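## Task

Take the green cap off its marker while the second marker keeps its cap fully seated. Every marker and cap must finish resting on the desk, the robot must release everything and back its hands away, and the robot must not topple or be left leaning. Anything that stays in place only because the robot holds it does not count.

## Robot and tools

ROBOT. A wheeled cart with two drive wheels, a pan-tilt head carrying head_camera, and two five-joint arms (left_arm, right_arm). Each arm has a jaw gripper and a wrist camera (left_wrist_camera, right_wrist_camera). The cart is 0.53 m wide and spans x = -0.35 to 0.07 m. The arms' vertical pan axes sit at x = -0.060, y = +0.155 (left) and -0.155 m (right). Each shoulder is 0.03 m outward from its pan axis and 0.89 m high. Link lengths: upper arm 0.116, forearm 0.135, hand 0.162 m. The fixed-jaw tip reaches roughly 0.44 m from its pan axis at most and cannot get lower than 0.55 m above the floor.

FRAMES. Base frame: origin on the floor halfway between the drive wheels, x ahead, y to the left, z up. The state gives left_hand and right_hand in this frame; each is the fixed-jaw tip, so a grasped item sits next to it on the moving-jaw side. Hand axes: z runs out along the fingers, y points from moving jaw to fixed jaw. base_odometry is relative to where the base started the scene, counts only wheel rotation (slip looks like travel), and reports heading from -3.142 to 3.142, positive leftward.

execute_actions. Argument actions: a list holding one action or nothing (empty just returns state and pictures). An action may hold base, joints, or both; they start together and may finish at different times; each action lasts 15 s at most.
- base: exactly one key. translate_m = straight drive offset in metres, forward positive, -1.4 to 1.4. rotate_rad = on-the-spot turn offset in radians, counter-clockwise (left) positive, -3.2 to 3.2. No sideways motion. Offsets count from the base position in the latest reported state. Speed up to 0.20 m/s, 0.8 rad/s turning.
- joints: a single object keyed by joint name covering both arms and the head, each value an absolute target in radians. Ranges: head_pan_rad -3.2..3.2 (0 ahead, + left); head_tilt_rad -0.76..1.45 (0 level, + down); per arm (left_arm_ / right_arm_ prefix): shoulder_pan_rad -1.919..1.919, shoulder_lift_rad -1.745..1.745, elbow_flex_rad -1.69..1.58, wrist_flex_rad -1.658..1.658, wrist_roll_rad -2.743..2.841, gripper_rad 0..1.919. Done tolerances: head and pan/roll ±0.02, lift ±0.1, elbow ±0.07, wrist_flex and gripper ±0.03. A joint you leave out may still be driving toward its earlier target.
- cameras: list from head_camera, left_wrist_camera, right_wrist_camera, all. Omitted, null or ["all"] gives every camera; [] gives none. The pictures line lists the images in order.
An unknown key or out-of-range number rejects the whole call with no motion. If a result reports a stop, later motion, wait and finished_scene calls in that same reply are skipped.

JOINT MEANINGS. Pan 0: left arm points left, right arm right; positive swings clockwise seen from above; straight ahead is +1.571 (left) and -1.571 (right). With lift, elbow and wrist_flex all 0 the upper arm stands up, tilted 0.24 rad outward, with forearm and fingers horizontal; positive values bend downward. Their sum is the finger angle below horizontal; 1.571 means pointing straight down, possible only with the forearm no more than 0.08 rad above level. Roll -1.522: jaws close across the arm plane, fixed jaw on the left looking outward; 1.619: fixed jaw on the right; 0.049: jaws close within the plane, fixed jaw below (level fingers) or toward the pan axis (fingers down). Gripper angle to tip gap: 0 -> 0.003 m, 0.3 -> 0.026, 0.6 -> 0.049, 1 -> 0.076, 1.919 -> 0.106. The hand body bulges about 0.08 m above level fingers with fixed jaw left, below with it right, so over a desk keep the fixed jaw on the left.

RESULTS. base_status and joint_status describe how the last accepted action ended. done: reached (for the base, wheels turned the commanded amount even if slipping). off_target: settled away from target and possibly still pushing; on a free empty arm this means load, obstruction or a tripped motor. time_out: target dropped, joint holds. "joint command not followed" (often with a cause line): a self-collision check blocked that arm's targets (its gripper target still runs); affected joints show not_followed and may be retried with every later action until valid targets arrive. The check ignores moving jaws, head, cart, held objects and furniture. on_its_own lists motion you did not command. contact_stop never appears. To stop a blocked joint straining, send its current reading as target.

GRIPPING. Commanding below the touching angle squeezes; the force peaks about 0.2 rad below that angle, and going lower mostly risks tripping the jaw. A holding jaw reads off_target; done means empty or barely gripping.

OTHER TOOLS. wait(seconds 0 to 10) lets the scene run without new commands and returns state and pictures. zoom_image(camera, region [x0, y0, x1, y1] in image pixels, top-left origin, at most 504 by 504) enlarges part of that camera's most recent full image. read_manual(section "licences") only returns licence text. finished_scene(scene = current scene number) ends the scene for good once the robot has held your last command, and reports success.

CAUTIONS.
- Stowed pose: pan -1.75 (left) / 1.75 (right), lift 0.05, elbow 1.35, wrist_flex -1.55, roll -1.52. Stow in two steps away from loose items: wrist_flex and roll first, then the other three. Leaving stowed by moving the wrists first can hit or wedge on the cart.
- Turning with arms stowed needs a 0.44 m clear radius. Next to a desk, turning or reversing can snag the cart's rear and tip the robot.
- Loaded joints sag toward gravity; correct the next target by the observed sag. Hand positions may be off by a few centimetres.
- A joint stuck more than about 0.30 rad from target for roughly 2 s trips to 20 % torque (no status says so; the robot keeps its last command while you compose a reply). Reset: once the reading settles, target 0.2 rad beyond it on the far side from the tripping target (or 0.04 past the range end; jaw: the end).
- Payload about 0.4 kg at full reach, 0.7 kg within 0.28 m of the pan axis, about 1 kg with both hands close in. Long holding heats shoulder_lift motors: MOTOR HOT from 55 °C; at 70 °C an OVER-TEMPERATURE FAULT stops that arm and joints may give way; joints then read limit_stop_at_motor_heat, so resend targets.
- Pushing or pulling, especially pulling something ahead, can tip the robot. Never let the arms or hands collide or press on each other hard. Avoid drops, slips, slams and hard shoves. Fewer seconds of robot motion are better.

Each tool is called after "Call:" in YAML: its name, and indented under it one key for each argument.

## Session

Call:
execute_actions:
  actions: []

Scene clock: 0.00 s.
base_odometry: x=+0.000 y=+0.000 heading=+0.000 (m, m, rad; odometry frame)
base_status: not commanded
joint_positions: head_pan_rad=+0.034 head_tilt_rad=+0.019 left_arm_shoulder_pan_rad=-1.744 left_arm_shoulder_lift_rad=+0.061 left_arm_elbow_flex_rad=+1.414 left_arm_wrist_flex_rad=-1.441 left_arm_wrist_roll_rad=-1.501 left_arm_gripper_rad=+1.920 right_arm_shoulder_pan_rad=+1.759 right_arm_shoulder_lift_rad=+0.063 right_arm_elbow_flex_rad=+1.419 right_arm_wrist_flex_rad=-1.592 right_arm_wrist_roll_rad=-1.493 right_arm_gripper_rad=+1.920
joint_status: not commanded
left_hand: x=-0.2988 y=+0.1055 z=+0.8651 quat_wxyz=(-0.053, -0.716, -0.070, +0.693) (m; base frame)
right_hand: x=-0.2993 y=-0.1172 z=+0.8879 quat_wxyz=(-0.081, +0.665, -0.053, -0.741) (m; base frame)
pictures: head_camera, left_wrist_camera, right_wrist_camera
Images, in order (width x height): head_camera 644x476, left_wrist_camera 644x476, right_wrist_camera 644x476.

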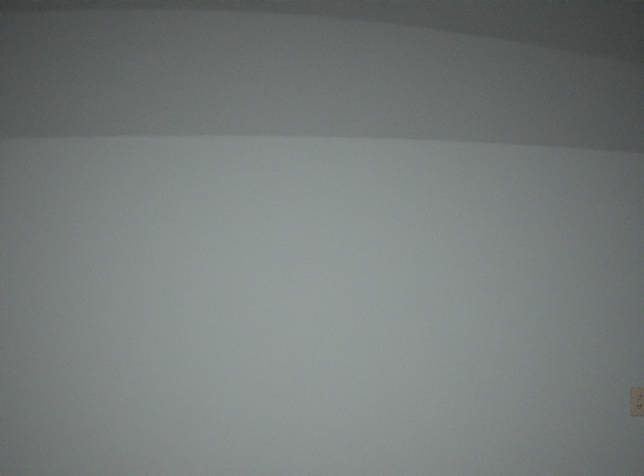

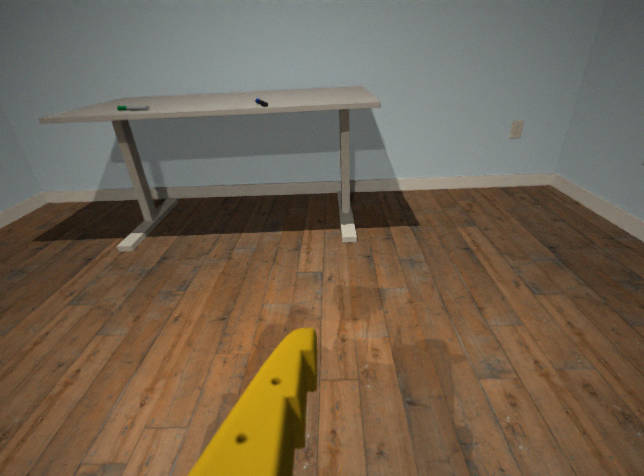

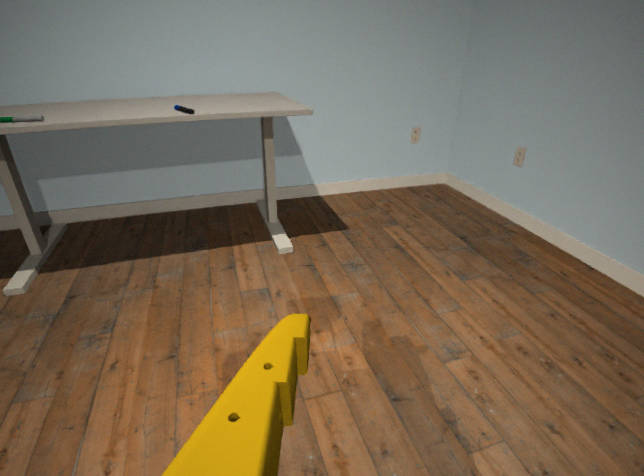

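Call:
execute_actions:
  actions:
    - {"base":{"rotate_rad":-2.6},"joints":{"head_pan_rad":0,"head_tilt_rad":0.4}}
  cameras: ["head_camera"]

Scene clock: 4.17 s.
base_odometry: x=-0.001 y=+0.000 heading=-2.599 (m, m, rad; odometry frame)
base_status: done
joint_positions: head_pan_rad=+0.010 head_tilt_rad=+0.393 left_arm_shoulder_pan_rad=-1.744 left_arm_shoulder_lift_rad=+0.061 left_arm_elbow_flex_rad=+1.414 left_arm_wrist_flex_rad=-1.441 left_arm_wrist_roll_rad=-1.501 left_arm_gripper_rad=+1.920 right_arm_shoulder_pan_rad=+1.759 right_arm_shoulder_lift_rad=+0.063 right_arm_elbow_flex_rad=+1.419 right_arm_wrist_flex_rad=-1.592 right_arm_wrist_roll_rad=-1.493 right_arm_gripper_rad=+1.920
joint_status: all done
left_hand: x=-0.2988 y=+0.1055 z=+0.8651 quat_wxyz=(-0.053, -0.716, -0.070, +0.693) (m; base frame)
right_hand: x=-0.2993 y=-0.1172 z=+0.8879 quat_wxyz=(-0.081, +0.665, -0.053, -0.741) (m; base frame)
pictures: head_camera
Images, in order (width x height): head_camera 644x476.

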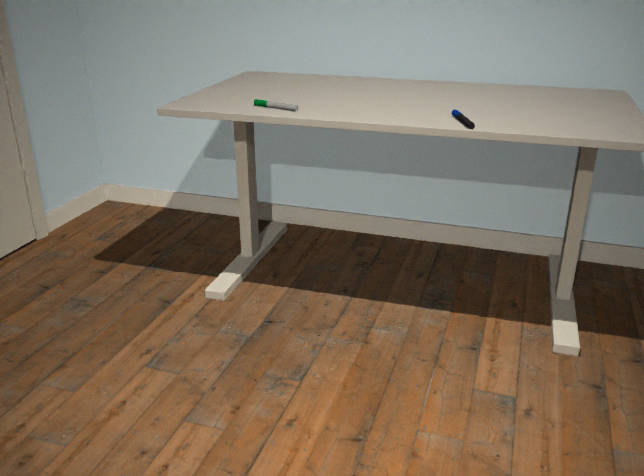

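Call:
execute_actions:
  actions:
    - {"base":{"rotate_rad":0.35},"joints":{"head_pan_rad":-0.4}}
  cameras: []

Call:
execute_actions:
  actions:
    - {"base":{"translate_m":1.1},"joints":{"head_tilt_rad":0.5}}
  cameras: ["head_camera"]

Scene clock: 5.90 s.
base_odometry: x=-0.001 y=+0.000 heading=-2.253 (m, m, rad; odometry frame)
base_status: done
joint_positions: head_pan_rad=-0.390 head_tilt_rad=+0.393 left_arm_shoulder_pan_rad=-1.744 left_arm_shoulder_lift_rad=+0.061 left_arm_elbow_flex_rad=+1.414 left_arm_wrist_flex_rad=-1.441 left_arm_wrist_roll_rad=-1.501 left_arm_gripper_rad=+1.920 right_arm_shoulder_pan_rad=+1.759 right_arm_shoulder_lift_rad=+0.063 right_arm_elbow_flex_rad=+1.419 right_arm_wrist_flex_rad=-1.592 right_arm_wrist_roll_rad=-1.493 right_arm_gripper_rad=+1.920
joint_status: all done
left_hand: x=-0.2988 y=+0.1055 z=+0.8651 quat_wxyz=(-0.053, -0.716, -0.070, +0.693) (m; base frame)
right_hand: x=-0.2993 y=-0.1172 z=+0.8879 quat_wxyz=(-0.081, +0.665, -0.053, -0.741) (m; base frame)
pictures: none
No camera images: the call's "cameras" was empty. Leave "cameras" out to get every camera's image.

Scene clock: 12.17 s.
base_odometry: x=-0.693 y=-0.855 heading=-2.253 (m, m, rad; odometry frame)
base_status: done
joint_positions: head_pan_rad=-0.390 head_tilt_rad=+0.494 left_arm_shoulder_pan_rad=-1.744 left_arm_shoulder_lift_rad=+0.061 left_arm_elbow_flex_rad=+1.414 left_arm_wrist_flex_rad=-1.441 left_arm_wrist_roll_rad=-1.501 left_arm_gripper_rad=+1.920 right_arm_shoulder_pan_rad=+1.759 right_arm_shoulder_lift_rad=+0.063 right_arm_elbow_flex_rad=+1.419 right_arm_wrist_flex_rad=-1.592 right_arm_wrist_roll_rad=-1.493 right_arm_gripper_rad=+1.920
joint_status: all done
left_hand: x=-0.2988 y=+0.1055 z=+0.8651 quat_wxyz=(-0.053, -0.716, -0.070, +0.693) (m; base frame)
right_hand: x=-0.2993 y=-0.1172 z=+0.8879 quat_wxyz=(-0.081, +0.665, -0.053, -0.741) (m; base frame)
pictures: head_camera
Images, in order (width x height): head_camera 644x476.

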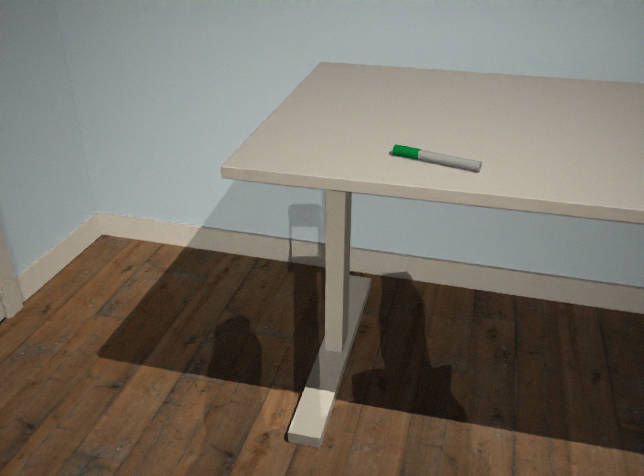

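Call:
execute_actions:
  actions:
    - {"base":{"rotate_rad":-0.64},"joints":{"head_pan_rad":0,"head_tilt_rad":0.6}}
  cameras: ["head_camera"]

Scene clock: 14.13 s.
base_odometry: x=-0.693 y=-0.855 heading=-2.892 (m, m, rad; odometry frame)
base_status: done
joint_positions: head_pan_rad=-0.010 head_tilt_rad=+0.594 left_arm_shoulder_pan_rad=-1.744 left_arm_shoulder_lift_rad=+0.061 left_arm_elbow_flex_rad=+1.414 left_arm_wrist_flex_rad=-1.441 left_arm_wrist_roll_rad=-1.501 left_arm_gripper_rad=+1.920 right_arm_shoulder_pan_rad=+1.759 right_arm_shoulder_lift_rad=+0.063 right_arm_elbow_flex_rad=+1.419 right_arm_wrist_flex_rad=-1.592 right_arm_wrist_roll_rad=-1.493 right_arm_gripper_rad=+1.920
joint_status: all done
left_hand: x=-0.2988 y=+0.1055 z=+0.8651 quat_wxyz=(-0.053, -0.716, -0.070, +0.693) (m; base frame)
right_hand: x=-0.2993 y=-0.1172 z=+0.8879 quat_wxyz=(-0.081, +0.665, -0.053, -0.741) (m; base frame)
pictures: head_camera
Images, in order (width x height): head_camera 644x476.

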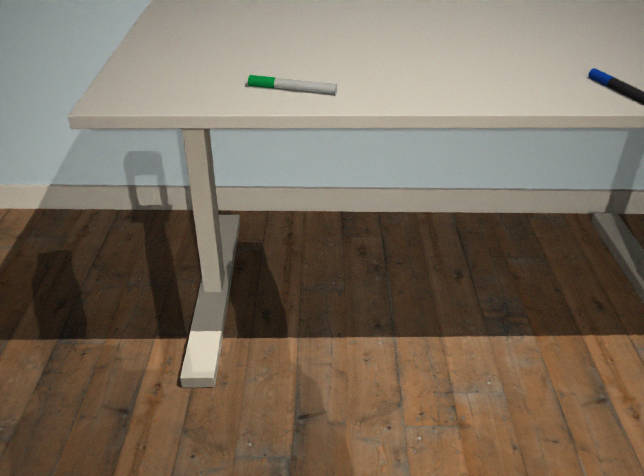

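Call:
execute_actions:
  actions:
    - {"base":{"translate_m":0.5},"joints":{"head_tilt_rad":0.85,"left_arm_shoulder_pan_rad":1.5,"right_arm_shoulder_pan_rad":-1.5,"left_arm_shoulder_lift_rad":0.2,"right_arm_shoulder_lift_rad":0.2,"left_arm_elbow_flex_rad":0.3,"right_arm_elbow_flex_rad":0.3}}
  cameras: ["head_camera"]

Scene clock: 18.30 s.
base_odometry: x=-1.178 y=-0.977 heading=-2.893 (m, m, rad; odometry frame)
base_status: done
joint_positions: head_pan_rad=-0.010 head_tilt_rad=+0.845 left_arm_shoulder_pan_rad=+1.493 left_arm_shoulder_lift_rad=+0.210 left_arm_elbow_flex_rad=+0.331 left_arm_wrist_flex_rad=-1.441 left_arm_wrist_roll_rad=-1.501 left_arm_gripper_rad=+1.920 right_arm_shoulder_pan_rad=-1.490 right_arm_shoulder_lift_rad=+0.213 right_arm_elbow_flex_rad=+0.333 right_arm_wrist_flex_rad=-1.592 right_arm_wrist_roll_rad=-1.493 right_arm_gripper_rad=+1.920
joint_status: all done
left_hand: x=+0.2381 y=+0.1860 z=+1.0589 quat_wxyz=(+0.944, -0.016, +0.328, +0.027) (m; base frame)
right_hand: x=+0.2201 y=-0.1701 z=+1.0712 quat_wxyz=(+0.964, +0.007, +0.259, -0.053) (m; base frame)
pictures: head_camera
Images, in order (width x height): head_camera 644x476.

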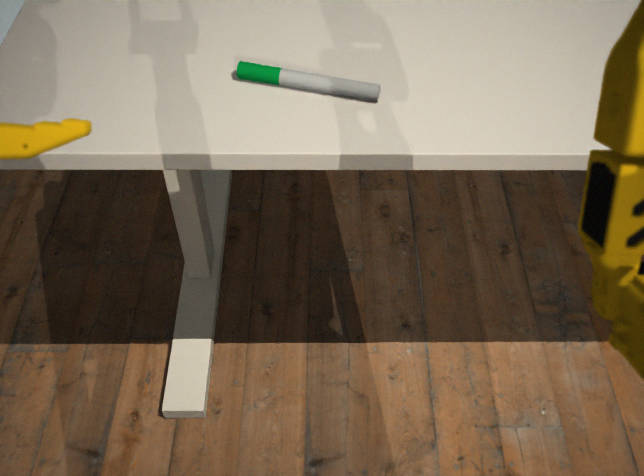

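Call:
execute_actions:
  actions:
    - {"base":{"rotate_rad":0.4},"joints":{"left_arm_shoulder_pan_rad":1.9,"right_arm_shoulder_pan_rad":-1.9,"left_arm_shoulder_lift_rad":0.45,"right_arm_shoulder_lift_rad":0.45,"left_arm_elbow_flex_rad":-0.51,"right_arm_elbow_flex_rad":-0.51,"left_arm_wrist_flex_rad":1.35,"right_arm_wrist_flex_rad":1.3,"left_arm_wrist_roll_rad":0.36,"right_arm_wrist_roll_rad":2.83,"left_arm_gripper_rad":0.8,"right_arm_gripper_rad":0.7}}
  cameras: []

Call:
execute_actions:
  actions:
    - {"base":{"translate_m":0.18}}
  cameras: []

Call:
execute_actions:
  actions:
    - {"base":{"rotate_rad":-0.6}}
  cameras: []

Call:
execute_actions:
  actions:
    - {"base":{"translate_m":0.1},"joints":{"head_tilt_rad":1.0}}

Scene clock: 23.40 s.
base_odometry: x=-1.177 y=-0.977 heading=-2.494 (m, m, rad; odometry frame)
base_status: done
joint_positions: head_pan_rad=-0.010 head_tilt_rad=+0.845 left_arm_shoulder_pan_rad=+1.895 left_arm_shoulder_lift_rad=+0.506 left_arm_elbow_flex_rad=-0.478 left_arm_wrist_flex_rad=+1.345 left_arm_wrist_roll_rad=+0.353 left_arm_gripper_rad=+0.810 right_arm_shoulder_pan_rad=-1.895 right_arm_shoulder_lift_rad=+0.472 right_arm_elbow_flex_rad=-0.499 right_arm_wrist_flex_rad=+1.295 right_arm_wrist_roll_rad=+2.821 right_arm_gripper_rad=+0.709
joint_status: all done
left_hand: x=+0.1938 y=+0.0668 z=+0.8215 quat_wxyz=(+0.045, -0.697, +0.710, -0.088) (m; base frame)
right_hand: x=+0.2216 y=-0.0635 z=+0.8392 quat_wxyz=(-0.064, -0.715, -0.683, -0.136) (m; base frame)
pictures: none
No camera images: the call's "cameras" was empty. Leave "cameras" out to get every camera's image.

Scene clock: 25.07 s.
base_odometry: x=-1.321 y=-1.086 heading=-2.492 (m, m, rad; odometry frame)
base_status: done
joint_positions: head_pan_rad=-0.010 head_tilt_rad=+0.845 left_arm_shoulder_pan_rad=+1.895 left_arm_shoulder_lift_rad=+0.504 left_arm_elbow_flex_rad=-0.479 left_arm_wrist_flex_rad=+1.346 left_arm_wrist_roll_rad=+0.353 left_arm_gripper_rad=+0.810 right_arm_shoulder_pan_rad=-1.895 right_arm_shoulder_lift_rad=+0.472 right_arm_elbow_flex_rad=-0.499 right_arm_wrist_flex_rad=+1.295 right_arm_wrist_roll_rad=+2.821 right_arm_gripper_rad=+0.709
joint_status: not commanded
left_hand: x=+0.1939 y=+0.0668 z=+0.8221 quat_wxyz=(+0.045, -0.697, +0.710, -0.089) (m; base frame)
right_hand: x=+0.2216 y=-0.0635 z=+0.8392 quat_wxyz=(-0.064, -0.715, -0.683, -0.136) (m; base frame)
pictures: none
No camera images: the call's "cameras" was empty. Leave "cameras" out to get every camera's image.

Scene clock: 26.53 s.
base_odometry: x=-1.320 y=-1.086 heading=-3.092 (m, m, rad; odometry frame)
base_status: done
joint_positions: head_pan_rad=-0.010 head_tilt_rad=+0.845 left_arm_shoulder_pan_rad=+1.895 left_arm_shoulder_lift_rad=+0.504 left_arm_elbow_flex_rad=-0.479 left_arm_wrist_flex_rad=+1.346 left_arm_wrist_roll_rad=+0.353 left_arm_gripper_rad=+0.810 right_arm_shoulder_pan_rad=-1.895 right_arm_shoulder_lift_rad=+0.472 right_arm_elbow_flex_rad=-0.499 right_arm_wrist_flex_rad=+1.295 right_arm_wrist_roll_rad=+2.821 right_arm_gripper_rad=+0.709
joint_status: not commanded
left_hand: x=+0.1939 y=+0.0668 z=+0.8221 quat_wxyz=(+0.045, -0.697, +0.710, -0.089) (m; base frame)
right_hand: x=+0.2216 y=-0.0635 z=+0.8392 quat_wxyz=(-0.064, -0.715, -0.683, -0.136) (m; base frame)
pictures: none
No camera images: the call's "cameras" was empty. Leave "cameras" out to get every camera's image.

Scene clock: 27.80 s.
base_odometry: x=-1.420 y=-1.090 heading=-3.094 (m, m, rad; odometry frame)
base_status: done
joint_positions: head_pan_rad=-0.010 head_tilt_rad=+0.995 left_arm_shoulder_pan_rad=+1.895 left_arm_shoulder_lift_rad=+0.504 left_arm_elbow_flex_rad=-0.479 left_arm_wrist_flex_rad=+1.346 left_arm_wrist_roll_rad=+0.353 left_arm_gripper_rad=+0.810 right_arm_shoulder_pan_rad=-1.895 right_arm_shoulder_lift_rad=+0.472 right_arm_elbow_flex_rad=-0.499 right_arm_wrist_flex_rad=+1.297 right_arm_wrist_roll_rad=+2.821 right_arm_gripper_rad=+0.709
joint_status: all done
left_hand: x=+0.1939 y=+0.0668 z=+0.8221 quat_wxyz=(+0.045, -0.697, +0.710, -0.089) (m; base frame)
right_hand: x=+0.2214 y=-0.0635 z=+0.8391 quat_wxyz=(-0.064, -0.715, -0.683, -0.135) (m; base frame)
pictures: head_camera, left_wrist_camera, right_wrist_camera
Images, in order (width x height): head_camera 644x476, left_wrist_camera 644x476, right_wrist_camera 644x476.

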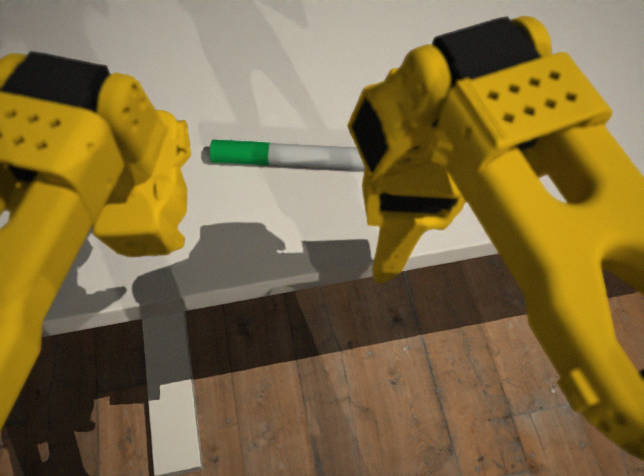

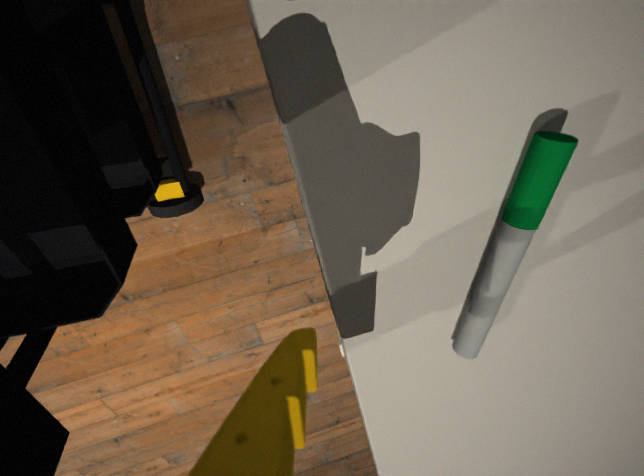

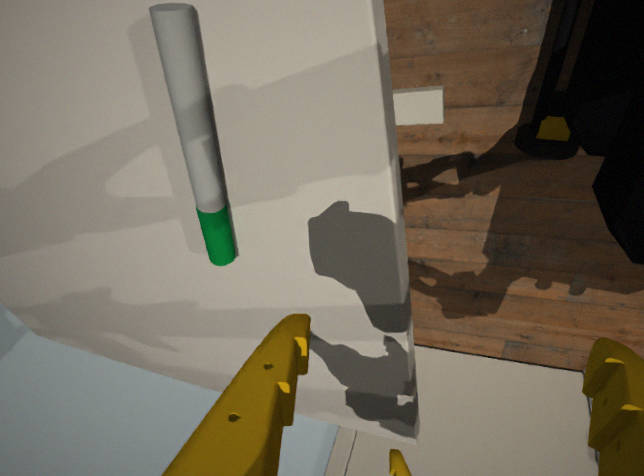

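Call:
execute_actions:
  actions:
    - {"base":{"rotate_rad":-0.07}}
  cameras: []

Call:
execute_actions:
  actions:
    - {"base":{"translate_m":0.1},"joints":{"left_arm_shoulder_lift_rad":0.6,"right_arm_shoulder_lift_rad":0.6}}

Scene clock: 29.17 s.
base_odometry: x=-1.421 y=-1.090 heading=+3.118 (m, m, rad; odometry frame)
base_status: done
joint_positions: head_pan_rad=-0.010 head_tilt_rad=+0.995 left_arm_shoulder_pan_rad=+1.895 left_arm_shoulder_lift_rad=+0.504 left_arm_elbow_flex_rad=-0.479 left_arm_wrist_flex_rad=+1.346 left_arm_wrist_roll_rad=+0.353 left_arm_gripper_rad=+0.810 right_arm_shoulder_pan_rad=-1.895 right_arm_shoulder_lift_rad=+0.472 right_arm_elbow_flex_rad=-0.499 right_arm_wrist_flex_rad=+1.297 right_arm_wrist_roll_rad=+2.821 right_arm_gripper_rad=+0.709
joint_status: not commanded
left_hand: x=+0.1939 y=+0.0668 z=+0.8221 quat_wxyz=(+0.045, -0.697, +0.710, -0.089) (m; base frame)
right_hand: x=+0.2214 y=-0.0635 z=+0.8391 quat_wxyz=(-0.064, -0.715, -0.683, -0.135) (m; base frame)
pictures: none
No camera images: the call's "cameras" was empty. Leave "cameras" out to get every camera's image.

Scene clock: 30.60 s.
base_odometry: x=-1.521 y=-1.088 heading=+3.115 (m, m, rad; odometry frame)
base_status: done
joint_positions: head_pan_rad=-0.010 head_tilt_rad=+0.995 left_arm_shoulder_pan_rad=+1.895 left_arm_shoulder_lift_rad=+0.615 left_arm_elbow_flex_rad=-0.481 left_arm_wrist_flex_rad=+1.346 left_arm_wrist_roll_rad=+0.353 left_arm_gripper_rad=+0.810 right_arm_shoulder_pan_rad=-1.895 right_arm_shoulder_lift_rad=+0.619 right_arm_elbow_flex_rad=-0.499 right_arm_wrist_flex_rad=+1.297 right_arm_wrist_roll_rad=+2.821 right_arm_gripper_rad=+0.709
joint_status: all done
left_hand: x=+0.1853 y=+0.0697 z=+0.7964 quat_wxyz=(+0.021, -0.699, +0.713, -0.040) (m; base frame)
right_hand: x=+0.2110 y=-0.0670 z=+0.8008 quat_wxyz=(-0.033, -0.721, -0.689, -0.069) (m; base frame)
pictures: head_camera, left_wrist_camera, right_wrist_camera
Images, in order (width x height): head_camera 644x476, left_wrist_camera 644x476, right_wrist_camera 644x476.

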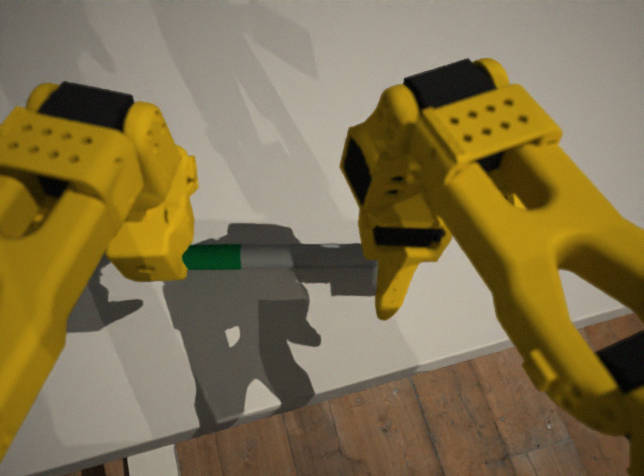

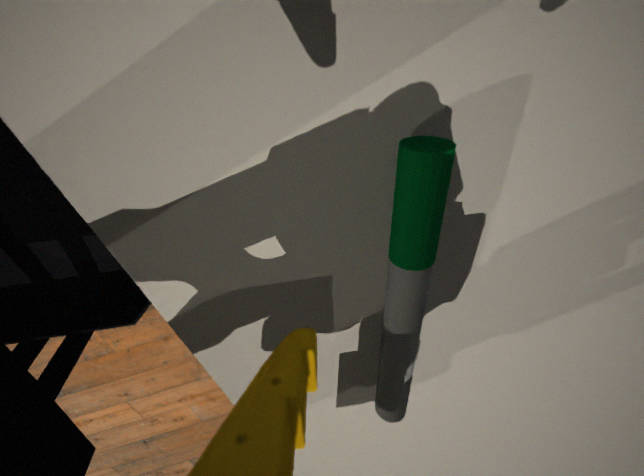

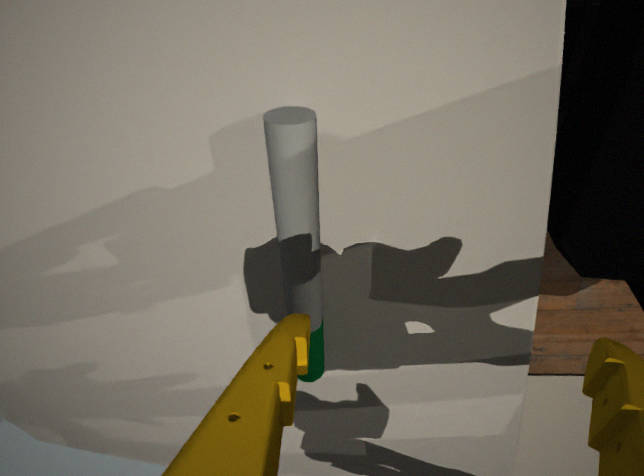

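Call:
execute_actions:
  actions:
    - {"joints":{"right_arm_wrist_flex_rad":1.0,"left_arm_shoulder_lift_rad":0.76,"left_arm_wrist_flex_rad":1.2,"right_arm_shoulder_lift_rad":0.68}}
  cameras: []

Call:
execute_actions:
  actions:
    - {"joints":{"right_arm_wrist_flex_rad":0.85,"left_arm_shoulder_lift_rad":0.86,"left_arm_wrist_flex_rad":1.08,"right_arm_shoulder_lift_rad":0.86}}

Scene clock: 32.27 s.
base_odometry: x=-1.521 y=-1.088 heading=+3.115 (m, m, rad; odometry frame)
base_status: not commanded
joint_positions: head_pan_rad=-0.010 head_tilt_rad=+0.995 left_arm_shoulder_pan_rad=+1.895 left_arm_shoulder_lift_rad=+0.776 left_arm_elbow_flex_rad=-0.481 left_arm_wrist_flex_rad=+1.207 left_arm_wrist_roll_rad=+0.353 left_arm_gripper_rad=+0.810 right_arm_shoulder_pan_rad=-1.895 right_arm_shoulder_lift_rad=+0.701 right_arm_elbow_flex_rad=-0.499 right_arm_wrist_flex_rad=+1.008 right_arm_wrist_roll_rad=+2.821 right_arm_gripper_rad=+0.709
joint_status: all done
left_hand: x=+0.1889 y=+0.0685 z=+0.7599 quat_wxyz=(+0.016, -0.700, +0.714, -0.031) (m; base frame)
right_hand: x=+0.2454 y=-0.0555 z=+0.7924 quat_wxyz=(-0.076, -0.711, -0.680, -0.162) (m; base frame)
pictures: none
No camera images: the call's "cameras" was empty. Leave "cameras" out to get every camera's image.

Scene clock: 33.10 s.
base_odometry: x=-1.521 y=-1.088 heading=+3.115 (m, m, rad; odometry frame)
base_status: not commanded
joint_positions: head_pan_rad=-0.010 head_tilt_rad=+0.995 left_arm_shoulder_pan_rad=+1.895 left_arm_shoulder_lift_rad=+0.877 left_arm_elbow_flex_rad=-0.482 left_arm_wrist_flex_rad=+1.089 left_arm_wrist_roll_rad=+0.353 left_arm_gripper_rad=+0.810 right_arm_shoulder_pan_rad=-1.895 right_arm_shoulder_lift_rad=+0.883 right_arm_elbow_flex_rad=-0.499 right_arm_wrist_flex_rad=+0.860 right_arm_wrist_roll_rad=+2.821 right_arm_gripper_rad=+0.709
joint_status: all done
left_hand: x=+0.1932 y=+0.0670 z=+0.7368 quat_wxyz=(+0.020, -0.700, +0.713, -0.039) (m; base frame)
right_hand: x=+0.2449 y=-0.0556 z=+0.7483 quat_wxyz=(-0.069, -0.713, -0.682, -0.147) (m; base frame)
pictures: head_camera, left_wrist_camera, right_wrist_camera
Images, in order (width x height): head_camera 644x476, left_wrist_camera 644x476, right_wrist_camera 644x476.

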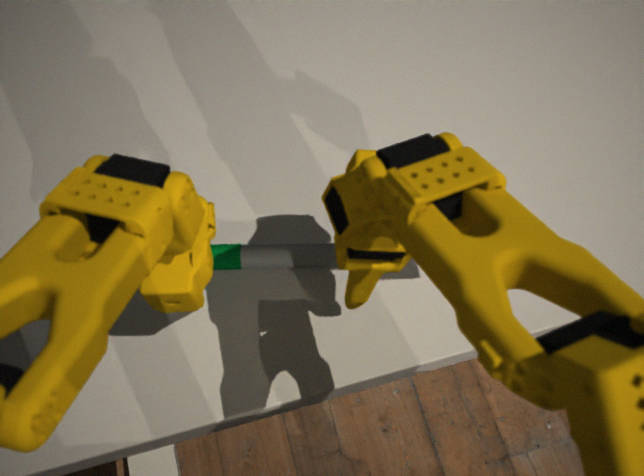

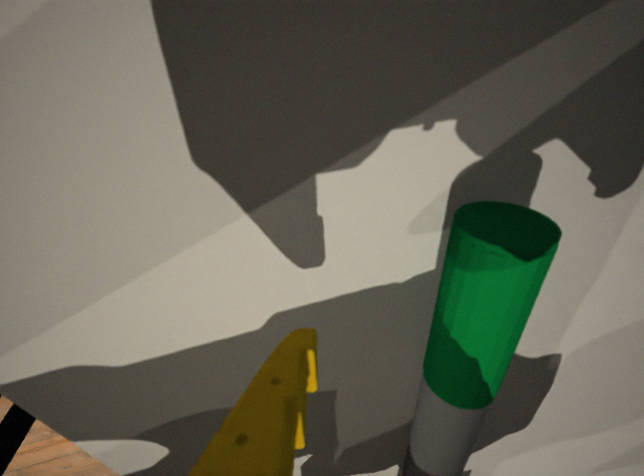

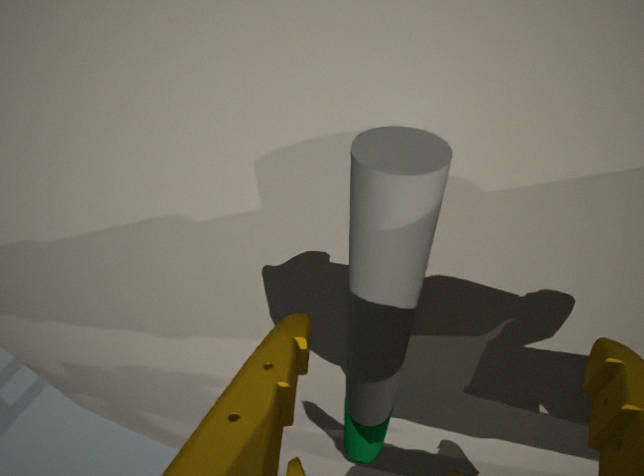

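Call:
execute_actions:
  actions:
    - {"joints":{"right_arm_wrist_flex_rad":0.78,"left_arm_shoulder_lift_rad":0.93,"left_arm_wrist_flex_rad":0.9,"right_arm_shoulder_lift_rad":0.95,"left_arm_gripper_rad":1.0}}

Scene clock: 34.30 s.
base_odometry: x=-1.521 y=-1.088 heading=+3.115 (m, m, rad; odometry frame)
base_status: not commanded
joint_positions: head_pan_rad=-0.010 head_tilt_rad=+0.995 left_arm_shoulder_pan_rad=+1.895 left_arm_shoulder_lift_rad=+0.948 left_arm_elbow_flex_rad=-0.484 left_arm_wrist_flex_rad=+0.909 left_arm_wrist_roll_rad=+0.353 left_arm_gripper_rad=+0.989 right_arm_shoulder_pan_rad=-1.895 right_arm_shoulder_lift_rad=+0.958 right_arm_elbow_flex_rad=-0.499 right_arm_wrist_flex_rad=+0.791 right_arm_wrist_roll_rad=+2.821 right_arm_gripper_rad=+0.709
joint_status: all done
left_hand: x=+0.2097 y=+0.0615 z=+0.7224 quat_wxyz=(+0.045, -0.697, +0.710, -0.088) (m; base frame)
right_hand: x=+0.2437 y=-0.0561 z=+0.7306 quat_wxyz=(-0.068, -0.714, -0.682, -0.144) (m; base frame)
pictures: head_camera, left_wrist_camera, right_wrist_camera
Images, in order (width x height): head_camera 644x476, left_wrist_camera 644x476, right_wrist_camera 644x476.

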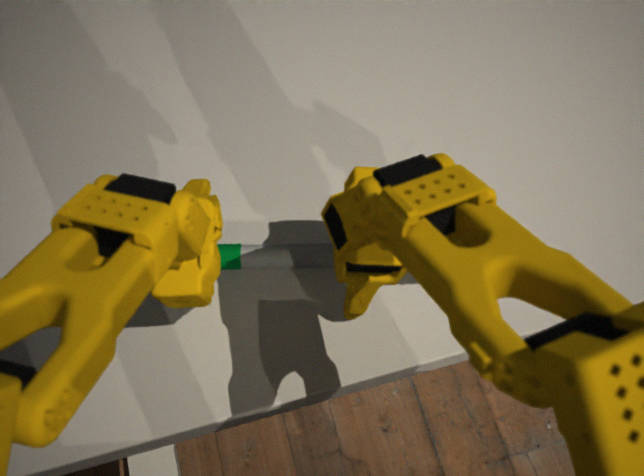

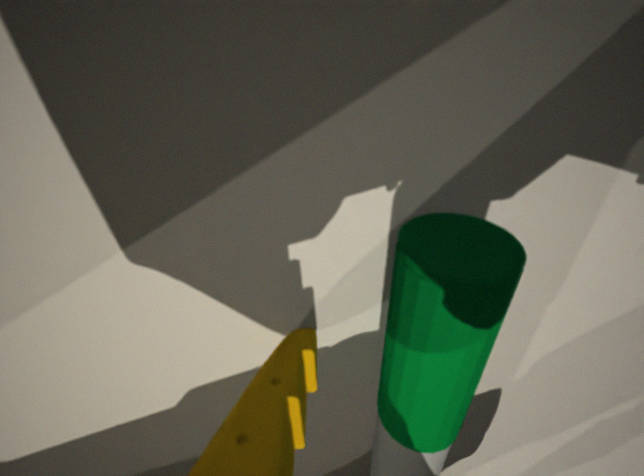

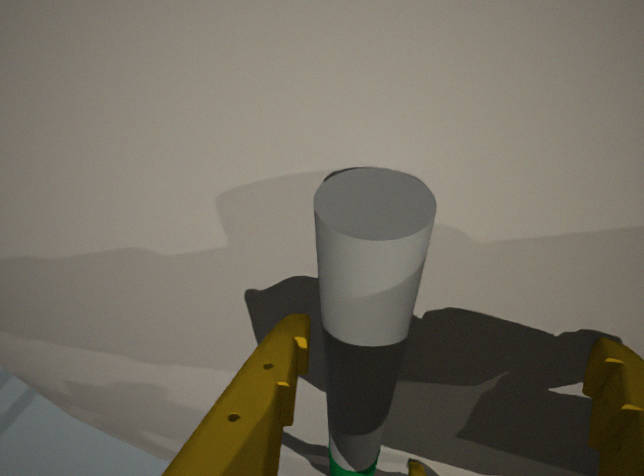

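Call:
execute_actions:
  actions:
    - {"joints":{"right_arm_shoulder_lift_rad":0.985,"right_arm_wrist_flex_rad":0.76,"left_arm_gripper_rad":0.03}}
  cameras: []

Call:
execute_actions:
  actions:
    - {"joints":{"right_arm_gripper_rad":0.0}}

Scene clock: 35.63 s.
base_odometry: x=-1.521 y=-1.088 heading=+3.115 (m, m, rad; odometry frame)
base_status: not commanded
joint_positions: head_pan_rad=-0.010 head_tilt_rad=+0.995 left_arm_shoulder_pan_rad=+1.895 left_arm_shoulder_lift_rad=+0.948 left_arm_elbow_flex_rad=-0.484 left_arm_wrist_flex_rad=+0.908 left_arm_wrist_roll_rad=+0.353 left_arm_gripper_rad=+0.217 right_arm_shoulder_pan_rad=-1.895 right_arm_shoulder_lift_rad=+0.969 right_arm_elbow_flex_rad=-0.505 right_arm_wrist_flex_rad=+0.774 right_arm_wrist_roll_rad=+2.821 right_arm_gripper_rad=+0.709
joint_status: left_arm_gripper_rad off_target (ended at +0.217, target +0.030); the others done
left_hand: x=+0.2099 y=+0.0614 z=+0.7225 quat_wxyz=(+0.045, -0.697, +0.710, -0.089) (m; base frame)
right_hand: x=+0.2456 y=-0.0554 z=+0.7295 quat_wxyz=(-0.070, -0.713, -0.681, -0.150) (m; base frame)
pictures: none
No camera images: the call's "cameras" was empty. Leave "cameras" out to get every camera's image.

Scene clock: 36.53 s.
base_odometry: x=-1.521 y=-1.088 heading=+3.115 (m, m, rad; odometry frame)
base_status: not commanded
joint_positions: head_pan_rad=-0.010 head_tilt_rad=+0.995 left_arm_shoulder_pan_rad=+1.895 left_arm_shoulder_lift_rad=+0.948 left_arm_elbow_flex_rad=-0.490 left_arm_wrist_flex_rad=+0.903 left_arm_wrist_roll_rad=+0.355 left_arm_gripper_rad=+0.217 right_arm_shoulder_pan_rad=-1.896 right_arm_shoulder_lift_rad=+0.989 right_arm_elbow_flex_rad=-0.506 right_arm_wrist_flex_rad=+0.767 right_arm_wrist_roll_rad=+2.824 right_arm_gripper_rad=+0.209
joint_status: right_arm_gripper_rad off_target (ended at +0.209, target +0.000)
left_hand: x=+0.2118 y=+0.0608 z=+0.7235 quat_wxyz=(+0.048, -0.697, +0.709, -0.094) (m; base frame)
right_hand: x=+0.2435 y=-0.0556 z=+0.7244 quat_wxyz=(-0.068, -0.712, -0.684, -0.144) (m; base frame)
pictures: head_camera, left_wrist_camera, right_wrist_camera
Images, in order (width x height): head_camera 644x476, left_wrist_camera 644x476, right_wrist_camera 644x476.

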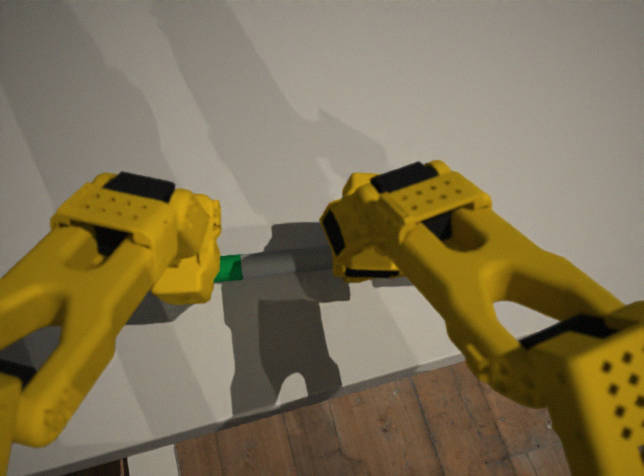

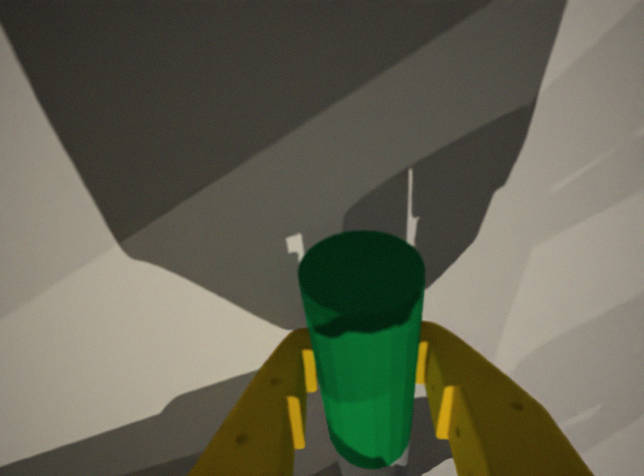

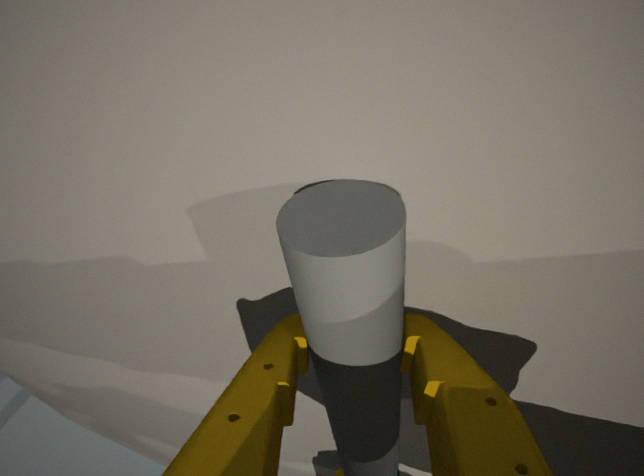

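Both grips good. Pull.

Call:
execute_actions:
  actions:
    - {"joints":{"left_arm_shoulder_pan_rad":1.62,"right_arm_gripper_rad":0.03}}
  cameras: ["head_camera"]

Scene clock: 37.60 s.
base_odometry: x=-1.521 y=-1.088 heading=+3.115 (m, m, rad; odometry frame)
base_status: not commanded
joint_positions: head_pan_rad=-0.010 head_tilt_rad=+0.995 left_arm_shoulder_pan_rad=+1.626 left_arm_shoulder_lift_rad=+0.952 left_arm_elbow_flex_rad=-0.490 left_arm_wrist_flex_rad=+0.903 left_arm_wrist_roll_rad=+0.355 left_arm_gripper_rad=+0.217 right_arm_shoulder_pan_rad=-1.905 right_arm_shoulder_lift_rad=+0.991 right_arm_elbow_flex_rad=-0.506 right_arm_wrist_flex_rad=+0.758 right_arm_wrist_roll_rad=+2.824 right_arm_gripper_rad=+0.205
joint_status: right_arm_gripper_rad off_target (ended at +0.205, target +0.030); the others done
left_hand: x=+0.2263 y=+0.1363 z=+0.7223 quat_wxyz=(+0.058, -0.786, +0.610, -0.084) (m; base frame)
right_hand: x=+0.2436 y=-0.0524 z=+0.7245 quat_wxyz=(-0.069, -0.709, -0.686, -0.148) (m; base frame)
pictures: head_camera
Images, in order (width x height): head_camera 644x476.

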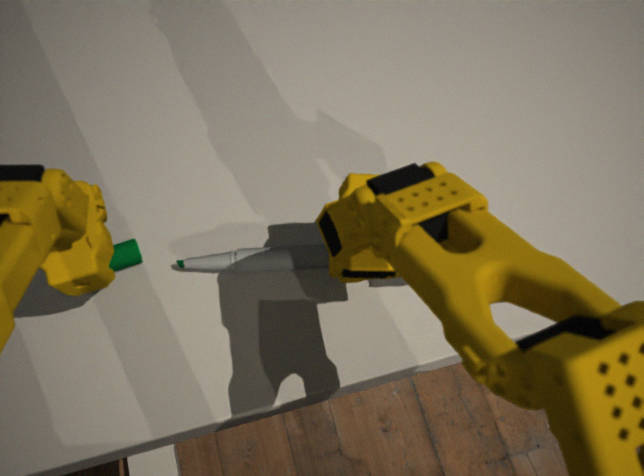

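Call:
execute_actions:
  actions:
    - {"joints":{"left_arm_gripper_rad":1.1,"right_arm_gripper_rad":0.7}}
  cameras: []

Call:
execute_actions:
  actions:
    - {"joints":{"left_arm_shoulder_lift_rad":0.45,"right_arm_shoulder_lift_rad":0.45,"left_arm_wrist_flex_rad":1.3,"right_arm_wrist_flex_rad":1.1}}
  cameras: []

Call:
execute_actions:
  actions:
    - {"base":{"translate_m":-0.35},"joints":{"head_tilt_rad":0.7}}
  cameras: ["head_camera"]

Scene clock: 39.10 s.
base_odometry: x=-1.521 y=-1.088 heading=+3.115 (m, m, rad; odometry frame)
base_status: not commanded
joint_positions: head_pan_rad=-0.010 head_tilt_rad=+0.995 left_arm_shoulder_pan_rad=+1.626 left_arm_shoulder_lift_rad=+0.952 left_arm_elbow_flex_rad=-0.490 left_arm_wrist_flex_rad=+0.903 left_arm_wrist_roll_rad=+0.355 left_arm_gripper_rad=+1.088 right_arm_shoulder_pan_rad=-1.905 right_arm_shoulder_lift_rad=+0.977 right_arm_elbow_flex_rad=-0.515 right_arm_wrist_flex_rad=+0.758 right_arm_wrist_roll_rad=+2.824 right_arm_gripper_rad=+0.688
joint_status: all done
left_hand: x=+0.2263 y=+0.1363 z=+0.7223 quat_wxyz=(+0.058, -0.786, +0.610, -0.084) (m; base frame)
right_hand: x=+0.2476 y=-0.0511 z=+0.7302 quat_wxyz=(-0.074, -0.707, -0.685, -0.158) (m; base frame)
pictures: none
No camera images: the call's "cameras" was empty. Leave "cameras" out to get every camera's image.

Scene clock: 40.23 s.
base_odometry: x=-1.521 y=-1.088 heading=+3.115 (m, m, rad; odometry frame)
base_status: not commanded
joint_positions: head_pan_rad=-0.010 head_tilt_rad=+0.995 left_arm_shoulder_pan_rad=+1.626 left_arm_shoulder_lift_rad=+0.504 left_arm_elbow_flex_rad=-0.490 left_arm_wrist_flex_rad=+1.294 left_arm_wrist_roll_rad=+0.355 left_arm_gripper_rad=+1.089 right_arm_shoulder_pan_rad=-1.905 right_arm_shoulder_lift_rad=+0.504 right_arm_elbow_flex_rad=-0.503 right_arm_wrist_flex_rad=+1.097 right_arm_wrist_roll_rad=+2.824 right_arm_gripper_rad=+0.691
joint_status: all done
left_hand: x=+0.2181 y=+0.1367 z=+0.8254 quat_wxyz=(+0.074, -0.783, +0.608, -0.108) (m; base frame)
right_hand: x=+0.2469 y=-0.0513 z=+0.8445 quat_wxyz=(-0.099, -0.698, -0.676, -0.212) (m; base frame)
pictures: none
No camera images: the call's "cameras" was empty. Leave "cameras" out to get every camera's image.

Scene clock: 42.83 s.
base_odometry: x=-1.171 y=-1.097 heading=+3.112 (m, m, rad; odometry frame)
base_status: done
joint_positions: head_pan_rad=-0.010 head_tilt_rad=+0.714 left_arm_shoulder_pan_rad=+1.626 left_arm_shoulder_lift_rad=+0.504 left_arm_elbow_flex_rad=-0.490 left_arm_wrist_flex_rad=+1.296 left_arm_wrist_roll_rad=+0.355 left_arm_gripper_rad=+1.089 right_arm_shoulder_pan_rad=-1.905 right_arm_shoulder_lift_rad=+0.504 right_arm_elbow_flex_rad=-0.503 right_arm_wrist_flex_rad=+1.097 right_arm_wrist_roll_rad=+2.824 right_arm_gripper_rad=+0.691
joint_status: all done
left_hand: x=+0.2179 y=+0.1367 z=+0.8253 quat_wxyz=(+0.074, -0.783, +0.608, -0.107) (m; base frame)
right_hand: x=+0.2469 y=-0.0513 z=+0.8445 quat_wxyz=(-0.099, -0.698, -0.676, -0.212) (m; base frame)
pictures: head_camera
Images, in order (width x height): head_camera 644x476.

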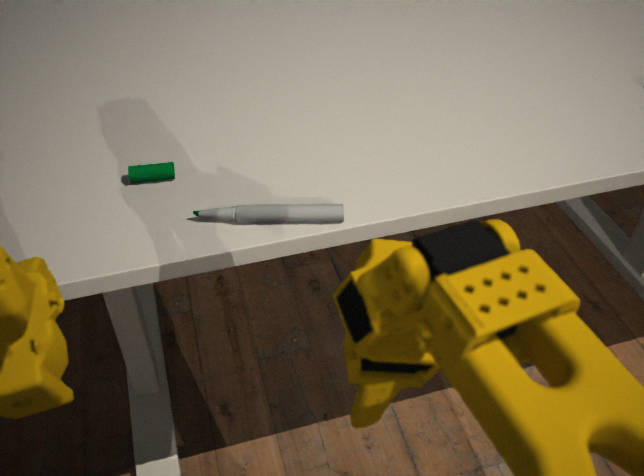

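Call:
wait:
  seconds: 1

Scene clock: 43.97 s.
base_odometry: x=-1.171 y=-1.097 heading=+3.112 (m, m, rad; odometry frame)
base_status: done
joint_positions: head_pan_rad=-0.010 head_tilt_rad=+0.714 left_arm_shoulder_pan_rad=+1.626 left_arm_shoulder_lift_rad=+0.504 left_arm_elbow_flex_rad=-0.490 left_arm_wrist_flex_rad=+1.296 left_arm_wrist_roll_rad=+0.355 left_arm_gripper_rad=+1.089 right_arm_shoulder_pan_rad=-1.905 right_arm_shoulder_lift_rad=+0.504 right_arm_elbow_flex_rad=-0.503 right_arm_wrist_flex_rad=+1.097 right_arm_wrist_roll_rad=+2.824 right_arm_gripper_rad=+0.691
joint_status: all done
left_hand: x=+0.2179 y=+0.1367 z=+0.8253 quat_wxyz=(+0.074, -0.783, +0.608, -0.107) (m; base frame)
right_hand: x=+0.2469 y=-0.0513 z=+0.8445 quat_wxyz=(-0.099, -0.698, -0.676, -0.212) (m; base frame)
wait: 1.00 s; at rest by 0.13 s
pictures: head_camera, left_wrist_camera, right_wrist_camera
Images, in order (width x height): head_camera 644x476, left_wrist_camera 644x476, right_wrist_camera 644x476.

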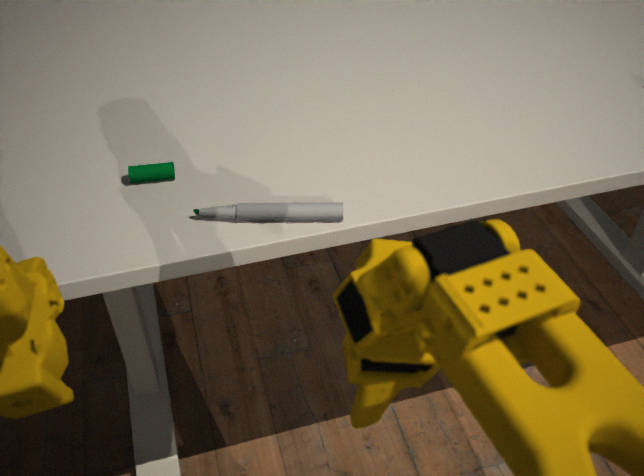

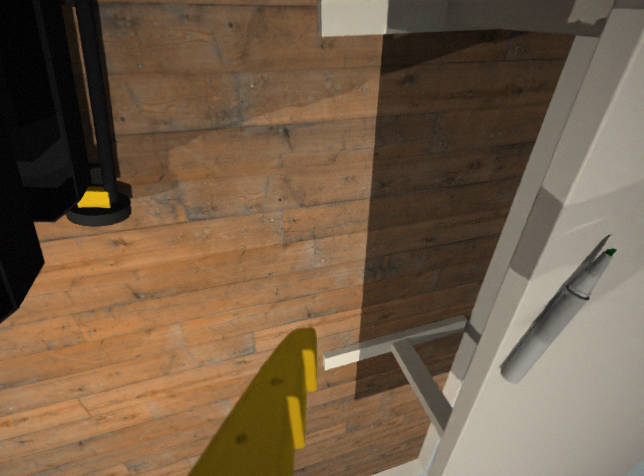

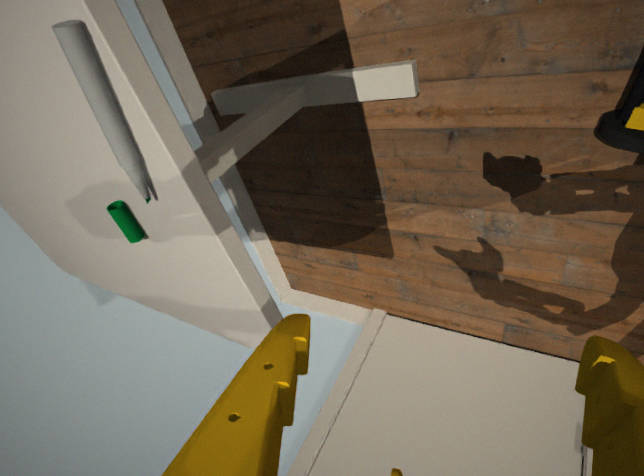

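Stable on the desk.

Call:
finished_scene:
  scene: 2

The scene is finished: the task was done.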